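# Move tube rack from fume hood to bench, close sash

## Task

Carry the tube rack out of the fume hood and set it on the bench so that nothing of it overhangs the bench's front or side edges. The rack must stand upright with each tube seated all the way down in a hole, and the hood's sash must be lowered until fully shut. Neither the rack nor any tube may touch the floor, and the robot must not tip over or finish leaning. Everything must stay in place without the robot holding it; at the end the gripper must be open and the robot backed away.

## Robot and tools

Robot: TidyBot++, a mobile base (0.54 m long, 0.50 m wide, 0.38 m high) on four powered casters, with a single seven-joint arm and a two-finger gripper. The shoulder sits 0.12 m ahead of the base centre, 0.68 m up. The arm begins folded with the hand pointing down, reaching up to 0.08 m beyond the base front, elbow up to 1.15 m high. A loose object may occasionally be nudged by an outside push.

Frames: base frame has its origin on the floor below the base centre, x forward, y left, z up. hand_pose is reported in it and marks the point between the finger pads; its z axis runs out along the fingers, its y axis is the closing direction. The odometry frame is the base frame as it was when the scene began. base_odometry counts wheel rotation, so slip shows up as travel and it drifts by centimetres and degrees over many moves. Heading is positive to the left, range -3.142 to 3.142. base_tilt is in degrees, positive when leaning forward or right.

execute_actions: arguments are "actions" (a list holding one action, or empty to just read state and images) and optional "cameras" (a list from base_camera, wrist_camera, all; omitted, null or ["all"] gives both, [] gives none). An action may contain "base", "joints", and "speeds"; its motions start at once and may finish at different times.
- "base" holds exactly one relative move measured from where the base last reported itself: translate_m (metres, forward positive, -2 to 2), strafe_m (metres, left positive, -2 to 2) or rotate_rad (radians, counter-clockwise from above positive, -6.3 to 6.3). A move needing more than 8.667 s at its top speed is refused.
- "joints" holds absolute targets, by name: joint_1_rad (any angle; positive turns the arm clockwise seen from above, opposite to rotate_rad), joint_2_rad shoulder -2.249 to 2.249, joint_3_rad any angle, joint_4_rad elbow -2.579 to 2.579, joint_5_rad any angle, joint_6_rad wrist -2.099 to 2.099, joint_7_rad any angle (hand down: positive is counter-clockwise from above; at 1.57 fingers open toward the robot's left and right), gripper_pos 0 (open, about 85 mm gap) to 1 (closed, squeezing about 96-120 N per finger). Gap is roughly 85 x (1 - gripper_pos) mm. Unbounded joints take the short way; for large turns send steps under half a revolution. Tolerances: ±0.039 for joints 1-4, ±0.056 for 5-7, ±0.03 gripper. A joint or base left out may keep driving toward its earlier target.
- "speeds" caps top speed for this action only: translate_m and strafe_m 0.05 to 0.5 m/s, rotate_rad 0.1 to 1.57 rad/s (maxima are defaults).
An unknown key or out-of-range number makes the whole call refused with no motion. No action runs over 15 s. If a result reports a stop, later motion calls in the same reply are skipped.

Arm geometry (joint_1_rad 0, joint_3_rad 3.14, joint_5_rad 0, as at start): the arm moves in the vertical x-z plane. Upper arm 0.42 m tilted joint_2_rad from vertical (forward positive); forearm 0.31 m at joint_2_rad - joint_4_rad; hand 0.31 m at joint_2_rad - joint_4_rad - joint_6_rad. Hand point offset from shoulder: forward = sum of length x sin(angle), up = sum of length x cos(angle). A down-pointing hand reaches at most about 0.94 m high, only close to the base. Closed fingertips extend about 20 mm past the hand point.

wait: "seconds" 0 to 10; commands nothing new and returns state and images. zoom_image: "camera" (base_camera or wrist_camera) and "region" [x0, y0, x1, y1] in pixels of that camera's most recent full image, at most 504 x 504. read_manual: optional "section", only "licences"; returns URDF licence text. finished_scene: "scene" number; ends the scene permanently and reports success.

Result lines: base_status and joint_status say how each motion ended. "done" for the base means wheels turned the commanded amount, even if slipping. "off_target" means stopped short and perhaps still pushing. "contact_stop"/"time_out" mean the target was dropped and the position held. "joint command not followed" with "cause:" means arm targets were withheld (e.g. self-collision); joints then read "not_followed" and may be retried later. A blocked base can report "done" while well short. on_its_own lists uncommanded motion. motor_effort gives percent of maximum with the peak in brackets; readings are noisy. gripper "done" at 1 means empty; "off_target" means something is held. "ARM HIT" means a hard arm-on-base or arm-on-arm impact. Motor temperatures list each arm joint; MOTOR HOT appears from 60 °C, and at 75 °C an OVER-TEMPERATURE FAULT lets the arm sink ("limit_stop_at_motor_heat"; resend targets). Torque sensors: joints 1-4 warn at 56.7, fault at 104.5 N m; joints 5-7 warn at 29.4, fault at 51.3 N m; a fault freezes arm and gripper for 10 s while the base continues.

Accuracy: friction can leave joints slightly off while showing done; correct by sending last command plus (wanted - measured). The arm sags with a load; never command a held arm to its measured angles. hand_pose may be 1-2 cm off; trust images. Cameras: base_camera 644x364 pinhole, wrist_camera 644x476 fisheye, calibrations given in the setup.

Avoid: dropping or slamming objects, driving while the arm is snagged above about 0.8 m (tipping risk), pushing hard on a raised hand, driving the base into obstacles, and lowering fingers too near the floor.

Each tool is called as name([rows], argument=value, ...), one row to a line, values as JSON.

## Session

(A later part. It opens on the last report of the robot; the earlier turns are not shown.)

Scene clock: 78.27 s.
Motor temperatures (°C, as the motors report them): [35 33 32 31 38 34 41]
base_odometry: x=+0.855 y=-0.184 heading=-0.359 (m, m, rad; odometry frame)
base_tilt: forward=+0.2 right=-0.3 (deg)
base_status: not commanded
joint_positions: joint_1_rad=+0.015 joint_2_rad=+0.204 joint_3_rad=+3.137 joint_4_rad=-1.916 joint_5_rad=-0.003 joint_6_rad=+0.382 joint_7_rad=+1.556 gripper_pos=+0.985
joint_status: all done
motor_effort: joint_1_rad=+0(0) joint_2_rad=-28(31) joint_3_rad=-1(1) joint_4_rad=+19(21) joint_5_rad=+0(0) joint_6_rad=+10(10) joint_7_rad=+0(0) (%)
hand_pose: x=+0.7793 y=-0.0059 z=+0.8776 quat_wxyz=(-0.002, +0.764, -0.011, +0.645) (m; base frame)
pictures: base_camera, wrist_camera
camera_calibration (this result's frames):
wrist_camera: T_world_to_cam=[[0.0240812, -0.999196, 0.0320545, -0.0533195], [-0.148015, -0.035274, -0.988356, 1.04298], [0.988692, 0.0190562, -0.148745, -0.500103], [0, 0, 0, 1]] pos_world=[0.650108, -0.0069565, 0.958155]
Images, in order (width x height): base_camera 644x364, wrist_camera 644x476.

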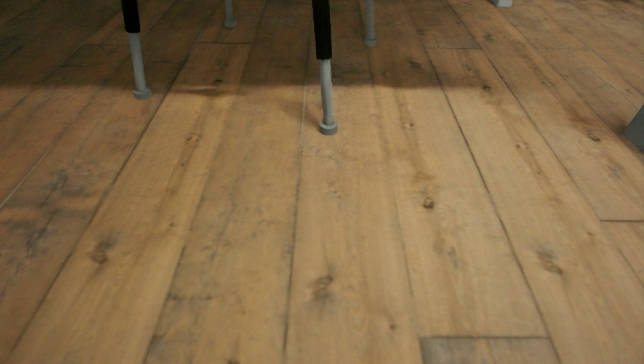

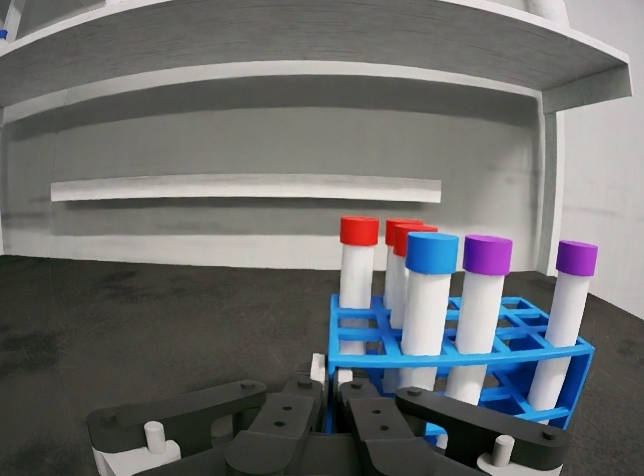

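execute_actions([
  {"base":{"translate_m":0.05},"joints":{"joint_4_rad":-2.0,"joint_6_rad":0.495}},
], cameras=[])

execute_actions([
  {"joints":{"joint_4_rad":-2.06,"joint_6_rad":0.555}},
], cameras=["wrist_camera"])

Scene clock: 80.87 s.
Motor temperatures (°C, as the motors report them): [35 33 32 31 38 34 41]
base_odometry: x=+0.902 y=-0.201 heading=-0.359 (m, m, rad; odometry frame)
base_tilt: forward=+0.2 right=-0.3 (deg)
base_status: done
joint_positions: joint_1_rad=+0.015 joint_2_rad=+0.209 joint_3_rad=+3.137 joint_4_rad=-1.995 joint_5_rad=-0.003 joint_6_rad=+0.467 joint_7_rad=+1.556 gripper_pos=+0.985
joint_status: all done
motor_effort: joint_1_rad=+0(1) joint_2_rad=-27(31) joint_3_rad=-1(2) joint_4_rad=+18(20) joint_5_rad=+0(1) joint_6_rad=+10(10) joint_7_rad=+0(0) (%)
hand_pose: x=+0.7667 y=-0.0058 z=+0.8563 quat_wxyz=(-0.002, +0.763, -0.011, +0.646) (m; base frame)
pictures: none
No camera images: the call's "cameras" was empty. Leave "cameras" out to get every camera's image.

Scene clock: 81.63 s.
Motor temperatures (°C, as the motors report them): [35 33 32 31 38 34 41]
base_odometry: x=+0.902 y=-0.201 heading=-0.359 (m, m, rad; odometry frame)
base_tilt: forward=+0.2 right=-0.3 (deg)
base_status: not commanded
joint_positions: joint_1_rad=+0.015 joint_2_rad=+0.209 joint_3_rad=+3.137 joint_4_rad=-2.058 joint_5_rad=-0.003 joint_6_rad=+0.526 joint_7_rad=+1.556 gripper_pos=+0.985
joint_status: all done
motor_effort: joint_1_rad=+0(1) joint_2_rad=-27(28) joint_3_rad=-1(0) joint_4_rad=+18(19) joint_5_rad=+1(1) joint_6_rad=+10(12) joint_7_rad=+0(1) (%)
hand_pose: x=+0.7541 y=-0.0057 z=+0.8391 quat_wxyz=(-0.002, +0.765, -0.011, +0.644) (m; base frame)
pictures: wrist_camera
camera_calibration (this result's frames):
wrist_camera: T_world_to_cam=[[0.0238536, -0.999198, 0.0321702, -0.0512184], [-0.150434, -0.0354005, -0.987986, 1.00275], [0.988332, 0.0187275, -0.151158, -0.478582], [0, 0, 0, 1]] pos_world=[0.625067, -0.00671693, 0.920005]
Images, in order (width x height): wrist_camera 644x476.

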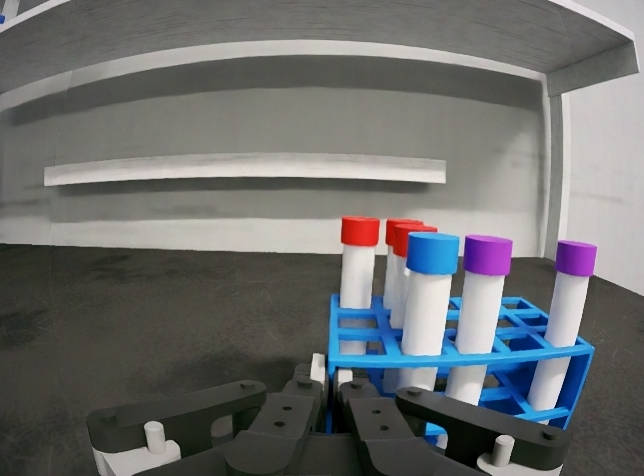

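execute_actions([
  {"joints":{"joint_4_rad":-2.12,"joint_6_rad":0.62}},
], cameras=["wrist_camera"])

Scene clock: 82.97 s.
Motor temperatures (°C, as the motors report them): [35 33 32 31 38 34 41]
base_odometry: x=+0.902 y=-0.201 heading=-0.359 (m, m, rad; odometry frame)
base_tilt: forward=+0.2 right=-0.3 (deg)
base_status: not commanded
joint_positions: joint_1_rad=+0.015 joint_2_rad=+0.209 joint_3_rad=+3.137 joint_4_rad=-2.105 joint_5_rad=-0.003 joint_6_rad=+0.602 joint_7_rad=+1.556 gripper_pos=+0.985
joint_status: all done
motor_effort: joint_1_rad=+0(0) joint_2_rad=-26(28) joint_3_rad=-1(1) joint_4_rad=+16(18) joint_5_rad=+0(1) joint_6_rad=+9(10) joint_7_rad=-1(1) (%)
hand_pose: x=+0.7458 y=-0.0057 z=+0.8372 quat_wxyz=(-0.002, +0.755, -0.011, +0.656) (m; base frame)
pictures: wrist_camera
camera_calibration (this result's frames):
wrist_camera: T_world_to_cam=[[0.0227005, -0.999188, 0.0332998, -0.0510108], [-0.120996, -0.0358094, -0.992007, 0.981014], [0.992393, 0.0184899, -0.121711, -0.498385], [0, 0, 0, 1]] pos_world=[0.614451, -0.00662478, 0.914212]
Images, in order (width x height): wrist_camera 644x476.

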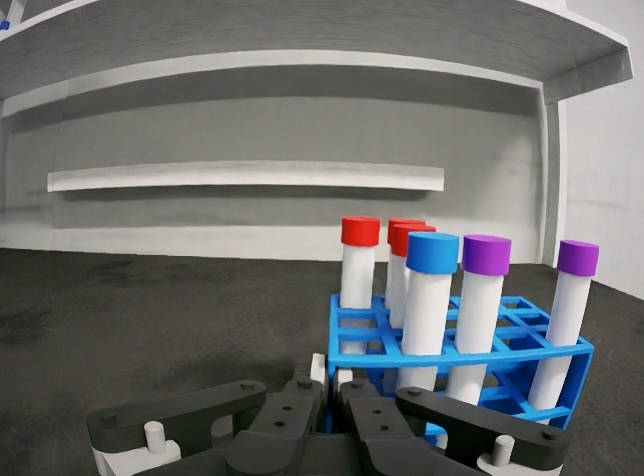

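Touched down.

execute_actions([
  {"joints":{"gripper_pos":0.86}},
], cameras=[])

execute_actions([
  {"base":{"translate_m":-0.12},"speeds":{"translate_m":0.1}},
], cameras=["wrist_camera"])

Scene clock: 84.50 s.
Motor temperatures (°C, as the motors report them): [35 33 32 31 38 34 41]
base_odometry: x=+0.902 y=-0.201 heading=-0.359 (m, m, rad; odometry frame)
base_tilt: forward=+0.2 right=-0.3 (deg)
base_status: not commanded
joint_positions: joint_1_rad=+0.015 joint_2_rad=+0.209 joint_3_rad=+3.137 joint_4_rad=-2.105 joint_5_rad=-0.003 joint_6_rad=+0.602 joint_7_rad=+1.556 gripper_pos=+0.860
joint_status: all done
motor_effort: joint_1_rad=+0(1) joint_2_rad=-25(25) joint_3_rad=-1(1) joint_4_rad=+16(16) joint_5_rad=+0(0) joint_6_rad=+9(9) joint_7_rad=+0(1) (%)
hand_pose: x=+0.7458 y=-0.0057 z=+0.8372 quat_wxyz=(-0.002, +0.755, -0.011, +0.656) (m; base frame)
pictures: none
No camera images: the call's "cameras" was empty. Leave "cameras" out to get every camera's image.

Scene clock: 86.20 s.
Motor temperatures (°C, as the motors report them): [35 33 32 31 38 34 41]
base_odometry: x=+0.790 y=-0.159 heading=-0.359 (m, m, rad; odometry frame)
base_tilt: forward=+0.1 right=-0.3 (deg)
base_status: done
joint_positions: joint_1_rad=+0.015 joint_2_rad=+0.208 joint_3_rad=+3.137 joint_4_rad=-2.109 joint_5_rad=-0.003 joint_6_rad=+0.603 joint_7_rad=+1.556 gripper_pos=+0.860
joint_status: not commanded
motor_effort: joint_1_rad=+0(1) joint_2_rad=-24(27) joint_3_rad=-1(2) joint_4_rad=+16(17) joint_5_rad=+0(0) joint_6_rad=+10(9) joint_7_rad=-1(1) (%)
hand_pose: x=+0.7448 y=-0.0057 z=+0.8356 quat_wxyz=(-0.002, +0.756, -0.011, +0.655) (m; base frame)
pictures: wrist_camera
camera_calibration (this result's frames):
wrist_camera: T_world_to_cam=[[0.0228009, -0.999188, 0.0332061, -0.0509182], [-0.123904, -0.035783, -0.991649, 0.981181], [0.992032, 0.0184961, -0.124619, -0.49485], [0, 0, 0, 1]] pos_world=[0.61364, -0.00661449, 0.91301]
Images, in order (width x height): wrist_camera 644x476.

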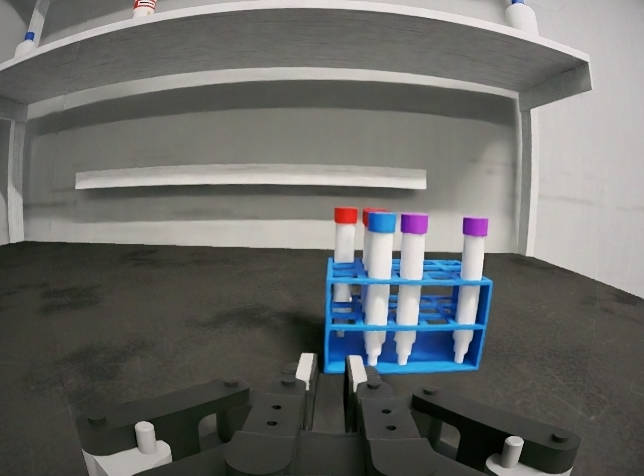

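execute_actions([
  {"base":{"translate_m":-1.6}},
], cameras=[])

execute_actions([
  {"base":{"rotate_rad":-1.57},"joints":{"joint_2_rad":0.2,"joint_4_rad":-0.2,"joint_6_rad":-1.3,"gripper_pos":1}},
], cameras=[])

execute_actions([
  {"base":{"translate_m":1.15}},
])

Scene clock: 92.83 s.
Motor temperatures (°C, as the motors report them): [35 33 32 31 38 34 41]
base_odometry: x=-0.708 y=+0.403 heading=-0.359 (m, m, rad; odometry frame)
base_tilt: forward=+0.2 right=-0.3 (deg)
base_status: done
joint_positions: joint_1_rad=+0.015 joint_2_rad=+0.208 joint_3_rad=+3.137 joint_4_rad=-2.111 joint_5_rad=-0.003 joint_6_rad=+0.603 joint_7_rad=+1.556 gripper_pos=+0.860
joint_status: not commanded
motor_effort: joint_1_rad=+0(2) joint_2_rad=-26(28) joint_3_rad=-1(1) joint_4_rad=+16(17) joint_5_rad=+0(0) joint_6_rad=+9(9) joint_7_rad=+0(1) (%)
hand_pose: x=+0.7442 y=-0.0057 z=+0.8346 quat_wxyz=(-0.002, +0.756, -0.011, +0.654) (m; base frame)
pictures: none
No camera images: the call's "cameras" was empty. Leave "cameras" out to get every camera's image.

Scene clock: 95.90 s.
Motor temperatures (°C, as the motors report them): [35 33 32 31 38 34 41]
base_odometry: x=-0.708 y=+0.403 heading=-1.929 (m, m, rad; odometry frame)
base_tilt: forward=+0.2 right=-0.3 (deg)
base_status: done
joint_positions: joint_1_rad=+0.029 joint_2_rad=+0.208 joint_3_rad=+3.145 joint_4_rad=-0.211 joint_5_rad=-0.003 joint_6_rad=-1.280 joint_7_rad=+1.556 gripper_pos=+0.999
joint_status: all done
motor_effort: joint_1_rad=+0(5) joint_2_rad=-19(34) joint_3_rad=+0(4) joint_4_rad=+11(21) joint_5_rad=+0(1) joint_6_rad=+9(9) joint_7_rad=-1(1) (%)
hand_pose: x=+0.6424 y=-0.0143 z=+1.3407 quat_wxyz=(+0.005, +0.751, -0.017, +0.660) (m; base frame)
pictures: none
No camera images: the call's "cameras" was empty. Leave "cameras" out to get every camera's image.

Scene clock: 99.57 s.
Motor temperatures (°C, as the motors report them): [35 33 32 31 38 34 41]
base_odometry: x=-1.112 y=-0.674 heading=-1.929 (m, m, rad; odometry frame)
base_tilt: forward=+0.2 right=-0.3 (deg)
base_status: done
joint_positions: joint_1_rad=+0.029 joint_2_rad=+0.205 joint_3_rad=+3.145 joint_4_rad=-0.209 joint_5_rad=-0.003 joint_6_rad=-1.283 joint_7_rad=+1.556 gripper_pos=+0.999
joint_status: not commanded
motor_effort: joint_1_rad=+0(0) joint_2_rad=-18(25) joint_3_rad=-1(1) joint_4_rad=+12(13) joint_5_rad=+0(0) joint_6_rad=+8(9) joint_7_rad=-1(1) (%)
hand_pose: x=+0.6400 y=-0.0142 z=+1.3423 quat_wxyz=(+0.005, +0.750, -0.017, +0.661) (m; base frame)
pictures: base_camera, wrist_camera
camera_calibration (this result's frames):
wrist_camera: T_world_to_cam=[[0.00443972, -0.99933, 0.036339, -0.0662952], [-0.107494, -0.0366057, -0.993532, 1.46237], [0.994196, 0.000504766, -0.107585, -0.352159], [0, 0, 0, 1]] pos_world=[0.507606, -0.012542, 1.41743]
Images, in order (width x height): base_camera 644x364, wrist_camera 644x476.

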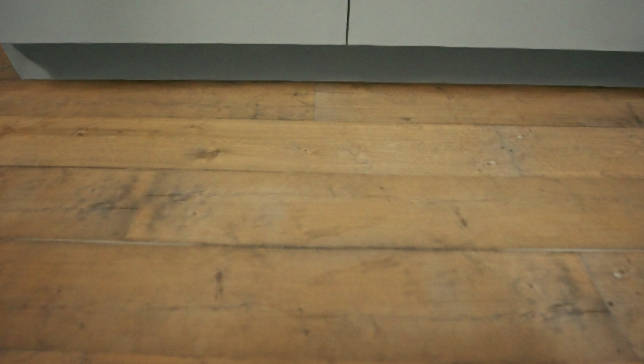

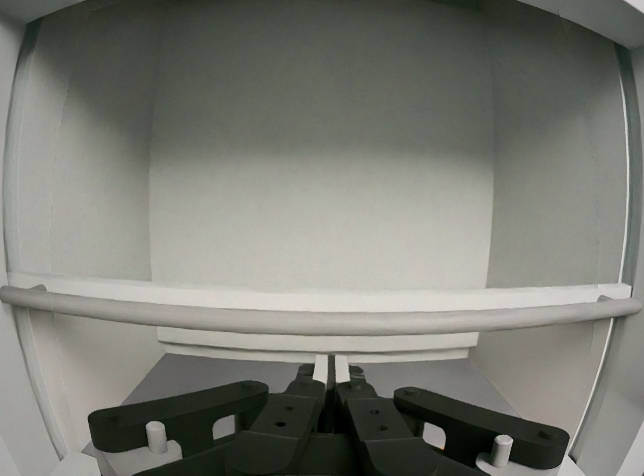

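execute_actions([
  {"base":{"translate_m":0.19},"speeds":{"translate_m":0.15}},
], cameras=["wrist_camera"])

Scene clock: 102.23 s.
Motor temperatures (°C, as the motors report them): [35 33 32 31 38 34 41]
base_odometry: x=-1.179 y=-0.852 heading=-1.929 (m, m, rad; odometry frame)
base_tilt: forward=+0.2 right=-0.3 (deg)
base_status: done
joint_positions: joint_1_rad=+0.029 joint_2_rad=+0.203 joint_3_rad=+3.145 joint_4_rad=-0.208 joint_5_rad=-0.003 joint_6_rad=-1.283 joint_7_rad=+1.556 gripper_pos=+0.999
joint_status: not commanded
motor_effort: joint_1_rad=-1(1) joint_2_rad=-19(24) joint_3_rad=-1(1) joint_4_rad=+11(13) joint_5_rad=+0(0) joint_6_rad=+9(9) joint_7_rad=-1(1) (%)
hand_pose: x=+0.6384 y=-0.0141 z=+1.3437 quat_wxyz=(+0.005, +0.749, -0.017, +0.662) (m; base frame)
pictures: wrist_camera
camera_calibration (this result's frames):
wrist_camera: T_world_to_cam=[[0.00433391, -0.999326, 0.0364388, -0.0663586], [-0.104589, -0.0366922, -0.993838, 1.46222], [0.994506, 0.000496101, -0.104678, -0.354432], [0, 0, 0, 1]] pos_world=[0.505705, -0.0124861, 1.41852]
Images, in order (width x height): wrist_camera 644x476.

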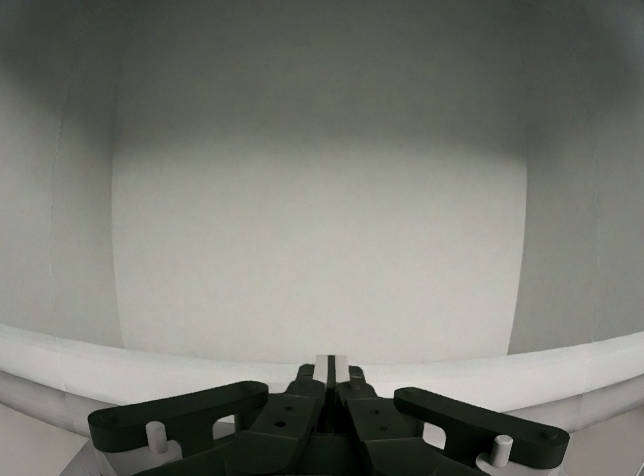

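execute_actions([
  {"joints":{"joint_2_rad":0.03,"joint_4_rad":-0.67,"joint_6_rad":-1.0}},
], cameras=[])

execute_actions([
  {"joints":{"joint_2_rad":-0.115,"joint_4_rad":-1.115,"joint_6_rad":-0.7}},
], cameras=["wrist_camera"])

Scene clock: 105.50 s.
Motor temperatures (°C, as the motors report them): [35 33 32 31 38 34 41]
base_odometry: x=-1.179 y=-0.852 heading=-1.929 (m, m, rad; odometry frame)
base_tilt: forward=+0.2 right=-0.3 (deg)
base_status: not commanded
joint_positions: joint_1_rad=+0.029 joint_2_rad=+0.033 joint_3_rad=+3.145 joint_4_rad=-0.637 joint_5_rad=-0.003 joint_6_rad=-0.999 joint_7_rad=+1.556 gripper_pos=+0.999
joint_status: all done
motor_effort: joint_1_rad=+0(1) joint_2_rad=-14(20) joint_3_rad=+0(1) joint_4_rad=+12(13) joint_5_rad=+0(0) joint_6_rad=+7(9) joint_7_rad=-1(1) (%)
hand_pose: x=+0.6377 y=-0.0146 z=+1.3182 quat_wxyz=(+0.005, +0.741, -0.017, +0.672) (m; base frame)
pictures: none
No camera images: the call's "cameras" was empty. Leave "cameras" out to get every camera's image.

Scene clock: 107.17 s.
Motor temperatures (°C, as the motors report them): [35 33 32 31 38 34 41]
base_odometry: x=-1.179 y=-0.852 heading=-1.929 (m, m, rad; odometry frame)
base_tilt: forward=+0.2 right=-0.3 (deg)
base_status: not commanded
joint_positions: joint_1_rad=+0.029 joint_2_rad=-0.094 joint_3_rad=+3.145 joint_4_rad=-1.108 joint_5_rad=-0.003 joint_6_rad=-0.721 joint_7_rad=+1.556 gripper_pos=+0.999
joint_status: all done
motor_effort: joint_1_rad=-1(1) joint_2_rad=-16(20) joint_3_rad=+0(1) joint_4_rad=+18(20) joint_5_rad=+0(0) joint_6_rad=+9(9) joint_7_rad=-1(1) (%)
hand_pose: x=+0.6533 y=-0.0155 z=+1.2159 quat_wxyz=(+0.004, +0.763, -0.018, +0.647) (m; base frame)
pictures: wrist_camera
camera_calibration (this result's frames):
wrist_camera: T_world_to_cam=[[0.00474189, -0.99945, 0.0328284, -0.0590262], [-0.145171, -0.033169, -0.98885, 1.35714], [0.989395, -0.0000767084, -0.145248, -0.330068], [0, 0, 0, 1]] pos_world=[0.523865, -0.0140041, 1.29601]
Images, in order (width x height): wrist_camera 644x476.

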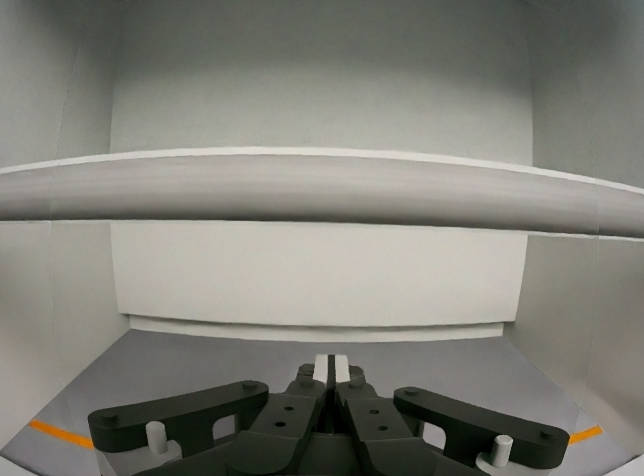

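execute_actions([
  {"base":{"translate_m":-0.07}},
], cameras=[])

execute_actions([
  {"joints":{"joint_2_rad":0.07,"joint_4_rad":-0.55,"joint_6_rad":-1.0}},
], cameras=[])

execute_actions([
  {"base":{"translate_m":0.115},"speeds":{"translate_m":0.1}},
], cameras=[])

execute_actions([
  {"joints":{"joint_2_rad":-0.03,"joint_4_rad":-0.9,"joint_6_rad":-0.87}},
], cameras=["wrist_camera"])

Scene clock: 109.90 s.
Motor temperatures (°C, as the motors report them): [35 33 32 31 38 34 41]
base_odometry: x=-1.154 y=-0.786 heading=-1.930 (m, m, rad; odometry frame)
base_tilt: forward=+0.2 right=-0.3 (deg)
base_status: done
joint_positions: joint_1_rad=+0.029 joint_2_rad=-0.111 joint_3_rad=+3.145 joint_4_rad=-1.108 joint_5_rad=-0.003 joint_6_rad=-0.718 joint_7_rad=+1.556 gripper_pos=+0.999
joint_status: not commanded
motor_effort: joint_1_rad=+0(0) joint_2_rad=-16(22) joint_3_rad=-1(1) joint_4_rad=+18(20) joint_5_rad=+0(0) joint_6_rad=+8(9) joint_7_rad=-1(1) (%)
hand_pose: x=+0.6441 y=-0.0153 z=+1.2258 quat_wxyz=(+0.004, +0.756, -0.018, +0.654) (m; base frame)
pictures: none
No camera images: the call's "cameras" was empty. Leave "cameras" out to get every camera's image.

Scene clock: 111.70 s.
Motor temperatures (°C, as the motors report them): [35 33 32 31 38 34 41]
base_odometry: x=-1.154 y=-0.786 heading=-1.930 (m, m, rad; odometry frame)
base_tilt: forward=+0.2 right=-0.3 (deg)
base_status: not commanded
joint_positions: joint_1_rad=+0.029 joint_2_rad=+0.044 joint_3_rad=+3.145 joint_4_rad=-0.564 joint_5_rad=-0.003 joint_6_rad=-0.979 joint_7_rad=+1.556 gripper_pos=+0.999
joint_status: all done
motor_effort: joint_1_rad=+0(0) joint_2_rad=-18(17) joint_3_rad=-1(1) joint_4_rad=+14(19) joint_5_rad=+0(0) joint_6_rad=+9(10) joint_7_rad=+0(1) (%)
hand_pose: x=+0.6281 y=-0.0143 z=+1.3553 quat_wxyz=(+0.005, +0.712, -0.017, +0.701) (m; base frame)
pictures: none
No camera images: the call's "cameras" was empty. Leave "cameras" out to get every camera's image.

Scene clock: 113.40 s.
Motor temperatures (°C, as the motors report them): [35 33 32 31 38 34 41]
base_odometry: x=-1.195 y=-0.894 heading=-1.929 (m, m, rad; odometry frame)
base_tilt: forward=+0.2 right=-0.3 (deg)
base_status: done
joint_positions: joint_1_rad=+0.029 joint_2_rad=+0.060 joint_3_rad=+3.145 joint_4_rad=-0.561 joint_5_rad=-0.003 joint_6_rad=-0.980 joint_7_rad=+1.556 gripper_pos=+0.999
joint_status: not commanded
motor_effort: joint_1_rad=-1(1) joint_2_rad=-18(20) joint_3_rad=-1(1) joint_4_rad=+15(15) joint_5_rad=+0(0) joint_6_rad=+9(10) joint_7_rad=+0(1) (%)
hand_pose: x=+0.6379 y=-0.0146 z=+1.3483 quat_wxyz=(+0.005, +0.717, -0.017, +0.696) (m; base frame)
pictures: none
No camera images: the call's "cameras" was empty. Leave "cameras" out to get every camera's image.

Scene clock: 114.87 s.
Motor temperatures (°C, as the motors report them): [35 33 32 31 38 34 41]
base_odometry: x=-1.195 y=-0.894 heading=-1.929 (m, m, rad; odometry frame)
base_tilt: forward=+0.2 right=-0.3 (deg)
base_status: not commanded
joint_positions: joint_1_rad=+0.029 joint_2_rad=-0.056 joint_3_rad=+3.145 joint_4_rad=-0.831 joint_5_rad=-0.003 joint_6_rad=-0.827 joint_7_rad=+1.556 gripper_pos=+0.999
joint_status: joint_4_rad off_target (ended at -0.831, target -0.900); the others done
motor_effort: joint_1_rad=+0(1) joint_2_rad=-7(19) joint_3_rad=+0(2) joint_4_rad=+6(15) joint_5_rad=+0(1) joint_6_rad=+0(9) joint_7_rad=-1(1) (%)
hand_pose: x=+0.6264 y=-0.0145 z=+1.3167 quat_wxyz=(+0.005, +0.718, -0.017, +0.696) (m; base frame)
pictures: wrist_camera
camera_calibration (this result's frames):
wrist_camera: T_world_to_cam=[[0.000207955, -0.999287, 0.0377555, -0.064881], [-0.0126396, -0.0377551, -0.999207, 1.38355], [0.99992, -0.000269423, -0.0126384, -0.470001], [0, 0, 0, 1]] pos_world=[0.487465, -0.0127252, 1.37896]
Images, in order (width x height): wrist_camera 644x476.

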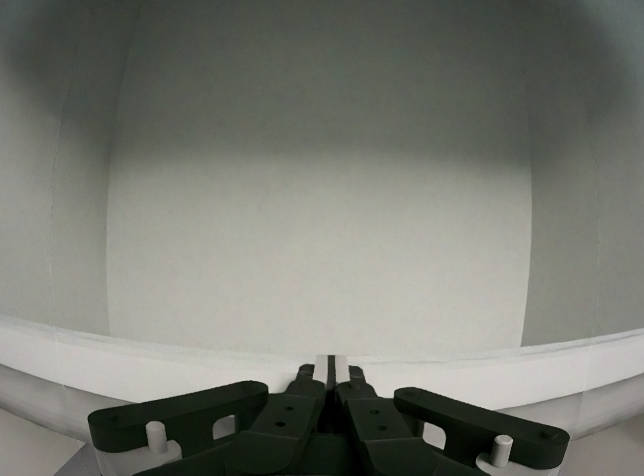

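execute_actions([
  {"joints":{"joint_2_rad":-0.01,"joint_4_rad":-1.05,"joint_6_rad":-0.93}},
], cameras=[])

Scene clock: 117.47 s.
Motor temperatures (°C, as the motors report them): [35 33 32 31 38 34 41]
base_odometry: x=-1.195 y=-0.894 heading=-1.929 (m, m, rad; odometry frame)
base_tilt: forward=+0.1 right=-0.3 (deg)
base_status: not commanded
joint_positions: joint_1_rad=+0.029 joint_2_rad=-0.084 joint_3_rad=+3.145 joint_4_rad=-0.918 joint_5_rad=-0.003 joint_6_rad=-0.771 joint_7_rad=+1.556 gripper_pos=+0.999
joint_status: joint_2_rad off_target (ended at -0.084, target -0.010); joint_4_rad off_target (ended at -0.918, target -1.050); joint_6_rad off_target (ended at -0.771, target -0.930)
motor_effort: joint_1_rad=-1(1) joint_2_rad=+3(6) joint_3_rad=-2(2) joint_4_rad=-5(8) joint_5_rad=-1(1) joint_6_rad=-12(17) joint_7_rad=+0(1) (%)
hand_pose: x=+0.6273 y=-0.0147 z=+1.3019 quat_wxyz=(+0.005, +0.719, -0.017, +0.695) (m; base frame)
pictures: none
No camera images: the call's "cameras" was empty. Leave "cameras" out to get every camera's image.

execute_actions([
  {"joints":{"joint_2_rad":-0.085,"joint_4_rad":-1.39,"joint_6_rad":-0.76}},
], cameras=[])

execute_actions([
  {"joints":{"joint_2_rad":-0.155,"joint_4_rad":-1.76,"joint_6_rad":-0.46}},
], cameras=["wrist_camera"])

Scene clock: 121.40 s.
Motor temperatures (°C, as the motors report them): [35 33 32 31 38 34 41]
base_odometry: x=-1.195 y=-0.894 heading=-1.929 (m, m, rad; odometry frame)
base_tilt: forward=+0.2 right=-0.3 (deg)
base_status: not commanded
joint_positions: joint_1_rad=+0.029 joint_2_rad=-0.177 joint_3_rad=+3.145 joint_4_rad=-1.286 joint_5_rad=-0.003 joint_6_rad=-0.643 joint_7_rad=+1.556 gripper_pos=+0.999
joint_status: joint_2_rad off_target (ended at -0.177, target -0.085); joint_4_rad off_target (ended at -1.286, target -1.390); joint_6_rad off_target (ended at -0.643, target -0.760)
motor_effort: joint_1_rad=-1(5) joint_2_rad=+3(9) joint_3_rad=-1(5) joint_4_rad=+2(13) joint_5_rad=+0(3) joint_6_rad=-6(21) joint_7_rad=+0(1) (%)
hand_pose: x=+0.6322 y=-0.0150 z=+1.1804 quat_wxyz=(+0.004, +0.768, -0.019, +0.641) (m; base frame)
pictures: none
No camera images: the call's "cameras" was empty. Leave "cameras" out to get every camera's image.

Scene clock: 123.47 s.
Motor temperatures (°C, as the motors report them): [35 33 32 31 38 34 41]
base_odometry: x=-1.195 y=-0.894 heading=-1.929 (m, m, rad; odometry frame)
base_tilt: forward=+0.2 right=-0.3 (deg)
base_status: not commanded
joint_positions: joint_1_rad=+0.029 joint_2_rad=-0.249 joint_3_rad=+3.145 joint_4_rad=-1.629 joint_5_rad=-0.003 joint_6_rad=-0.318 joint_7_rad=+1.556 gripper_pos=+0.999
joint_status: joint_2_rad off_target (ended at -0.249, target -0.155); joint_4_rad off_target (ended at -1.629, target -1.760); joint_6_rad off_target (ended at -0.318, target -0.460)
motor_effort: joint_1_rad=-4(4) joint_2_rad=+3(11) joint_3_rad=-5(6) joint_4_rad=-2(13) joint_5_rad=-1(2) joint_6_rad=-10(19) joint_7_rad=-1(1) (%)
hand_pose: x=+0.6327 y=-0.0155 z=+1.1094 quat_wxyz=(+0.004, +0.751, -0.019, +0.661) (m; base frame)
pictures: wrist_camera
camera_calibration (this result's frames):
wrist_camera: T_world_to_cam=[[0.00233863, -0.999447, 0.0331623, -0.0542236], [-0.108907, -0.0332197, -0.993497, 1.23112], [0.994049, -0.00128819, -0.108925, -0.368336], [0, 0, 0, 1]] pos_world=[0.500349, -0.0137708, 1.18479]
Images, in order (width x height): wrist_camera 644x476.

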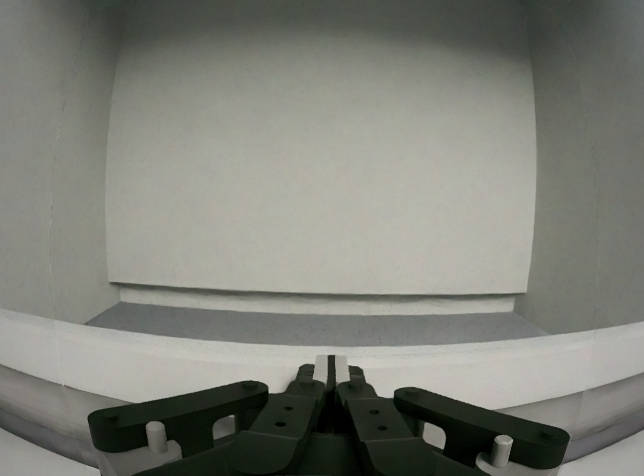

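execute_actions([
  {"joints":{"joint_2_rad":-0.16,"joint_4_rad":-2.03,"joint_6_rad":-0.24}},
], cameras=[])

execute_actions([
  {"joints":{"joint_2_rad":-0.12,"joint_4_rad":-2.17,"joint_6_rad":-0.2}},
], cameras=["wrist_camera"])

Scene clock: 126.70 s.
Motor temperatures (°C, as the motors report them): [35 33 32 31 38 34 41]
base_odometry: x=-1.195 y=-0.894 heading=-1.929 (m, m, rad; odometry frame)
base_tilt: forward=+0.2 right=-0.3 (deg)
base_status: not commanded
joint_positions: joint_1_rad=+0.029 joint_2_rad=-0.252 joint_3_rad=+3.146 joint_4_rad=-1.896 joint_5_rad=-0.003 joint_6_rad=-0.096 joint_7_rad=+1.556 gripper_pos=+0.999
joint_status: joint_2_rad off_target (ended at -0.252, target -0.160); joint_4_rad off_target (ended at -1.896, target -2.030); joint_6_rad off_target (ended at -0.096, target -0.240)
motor_effort: joint_1_rad=-1(5) joint_2_rad=+1(13) joint_3_rad=-2(6) joint_4_rad=-2(16) joint_5_rad=+0(1) joint_6_rad=-10(20) joint_7_rad=+0(1) (%)
hand_pose: x=+0.6341 y=-0.0158 z=+1.0140 quat_wxyz=(+0.004, +0.764, -0.019, +0.645) (m; base frame)
pictures: none
No camera images: the call's "cameras" was empty. Leave "cameras" out to get every camera's image.

Scene clock: 127.80 s.
Motor temperatures (°C, as the motors report them): [35 33 32 31 38 34 41]
base_odometry: x=-1.195 y=-0.894 heading=-1.929 (m, m, rad; odometry frame)
base_tilt: forward=+0.2 right=-0.3 (deg)
base_status: not commanded
joint_positions: joint_1_rad=+0.029 joint_2_rad=-0.249 joint_3_rad=+3.146 joint_4_rad=-1.961 joint_5_rad=-0.003 joint_6_rad=-0.020 joint_7_rad=+1.556 gripper_pos=+0.999
joint_status: joint_2_rad off_target (ended at -0.249, target -0.120); joint_4_rad off_target (ended at -1.961, target -2.170); joint_6_rad off_target (ended at -0.020, target -0.200)
motor_effort: joint_1_rad=-1(2) joint_2_rad=+11(12) joint_3_rad=-1(2) joint_4_rad=-17(17) joint_5_rad=+0(0) joint_6_rad=-21(23) joint_7_rad=-1(0) (%)
hand_pose: x=+0.6336 y=-0.0158 z=+0.9953 quat_wxyz=(+0.005, +0.762, -0.019, +0.648) (m; base frame)
pictures: wrist_camera
camera_calibration (this result's frames):
wrist_camera: T_world_to_cam=[[0.00231208, -0.999489, 0.0318684, -0.0495249], [-0.14233, -0.0318729, -0.989306, 1.13481], [0.989817, -0.00224848, -0.142331, -0.345767], [0, 0, 0, 1]] pos_world=[0.503879, -0.0141073, 1.07504]
Images, in order (width x height): wrist_camera 644x476.

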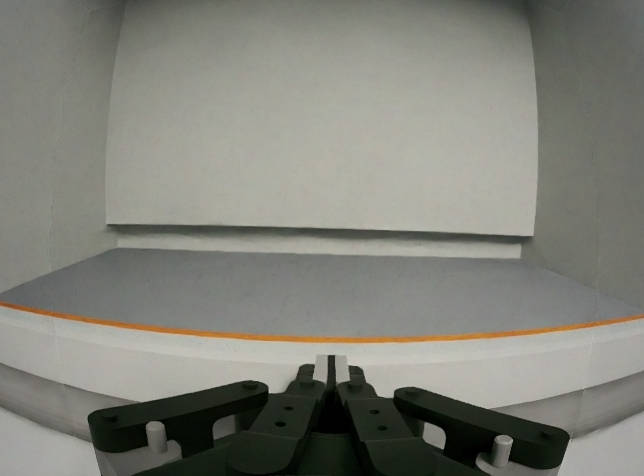

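execute_actions([
  {"joints":{"joint_2_rad":-0.28,"joint_4_rad":-1.95,"joint_6_rad":-0.02}},
], cameras=[])

execute_actions([
  {"base":{"translate_m":-0.35}},
], cameras=["wrist_camera"])

Scene clock: 130.27 s.
Motor temperatures (°C, as the motors report them): [35 33 32 31 38 34 41]
base_odometry: x=-1.195 y=-0.894 heading=-1.929 (m, m, rad; odometry frame)
base_tilt: forward=+0.2 right=-0.3 (deg)
base_status: not commanded
joint_positions: joint_1_rad=+0.029 joint_2_rad=-0.252 joint_3_rad=+3.146 joint_4_rad=-1.960 joint_5_rad=-0.003 joint_6_rad=-0.019 joint_7_rad=+1.556 gripper_pos=+0.999
joint_status: all done
motor_effort: joint_1_rad=-1(1) joint_2_rad=-12(14) joint_3_rad=+0(2) joint_4_rad=+21(20) joint_5_rad=+0(0) joint_6_rad=+10(21) joint_7_rad=+0(2) (%)
hand_pose: x=+0.6329 y=-0.0158 z=+0.9981 quat_wxyz=(+0.005, +0.760, -0.019, +0.650) (m; base frame)
pictures: none
No camera images: the call's "cameras" was empty. Leave "cameras" out to get every camera's image.

Scene clock: 132.40 s.
Motor temperatures (°C, as the motors report them): [35 33 32 31 38 34 41]
base_odometry: x=-1.072 y=-0.567 heading=-1.930 (m, m, rad; odometry frame)
base_tilt: forward=+0.2 right=-0.3 (deg)
base_status: done
joint_positions: joint_1_rad=+0.029 joint_2_rad=-0.274 joint_3_rad=+3.146 joint_4_rad=-1.953 joint_5_rad=-0.003 joint_6_rad=-0.019 joint_7_rad=+1.556 gripper_pos=+0.999
joint_status: not commanded
motor_effort: joint_1_rad=+0(1) joint_2_rad=-11(16) joint_3_rad=+0(0) joint_4_rad=+21(22) joint_5_rad=+1(0) joint_6_rad=+9(9) joint_7_rad=-1(1) (%)
hand_pose: x=+0.6262 y=-0.0156 z=+1.0136 quat_wxyz=(+0.005, +0.750, -0.019, +0.661) (m; base frame)
pictures: wrist_camera
camera_calibration (this result's frames):
wrist_camera: T_world_to_cam=[[0.00128293, -0.999455, 0.0329769, -0.0503099], [-0.10792, -0.0329227, -0.993614, 1.13472], [0.994159, -0.00228413, -0.107903, -0.373478], [0, 0, 0, 1]] pos_world=[0.493821, -0.0137774, 1.08884]
Images, in order (width x height): wrist_camera 644x476.

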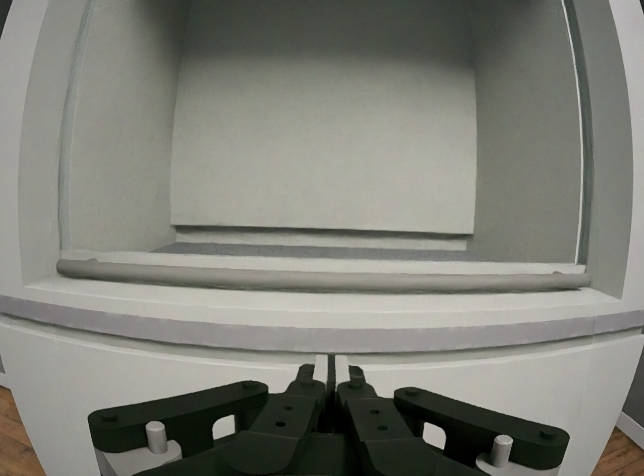

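finished_scene(scene=1)

The scene is finished: the task was done.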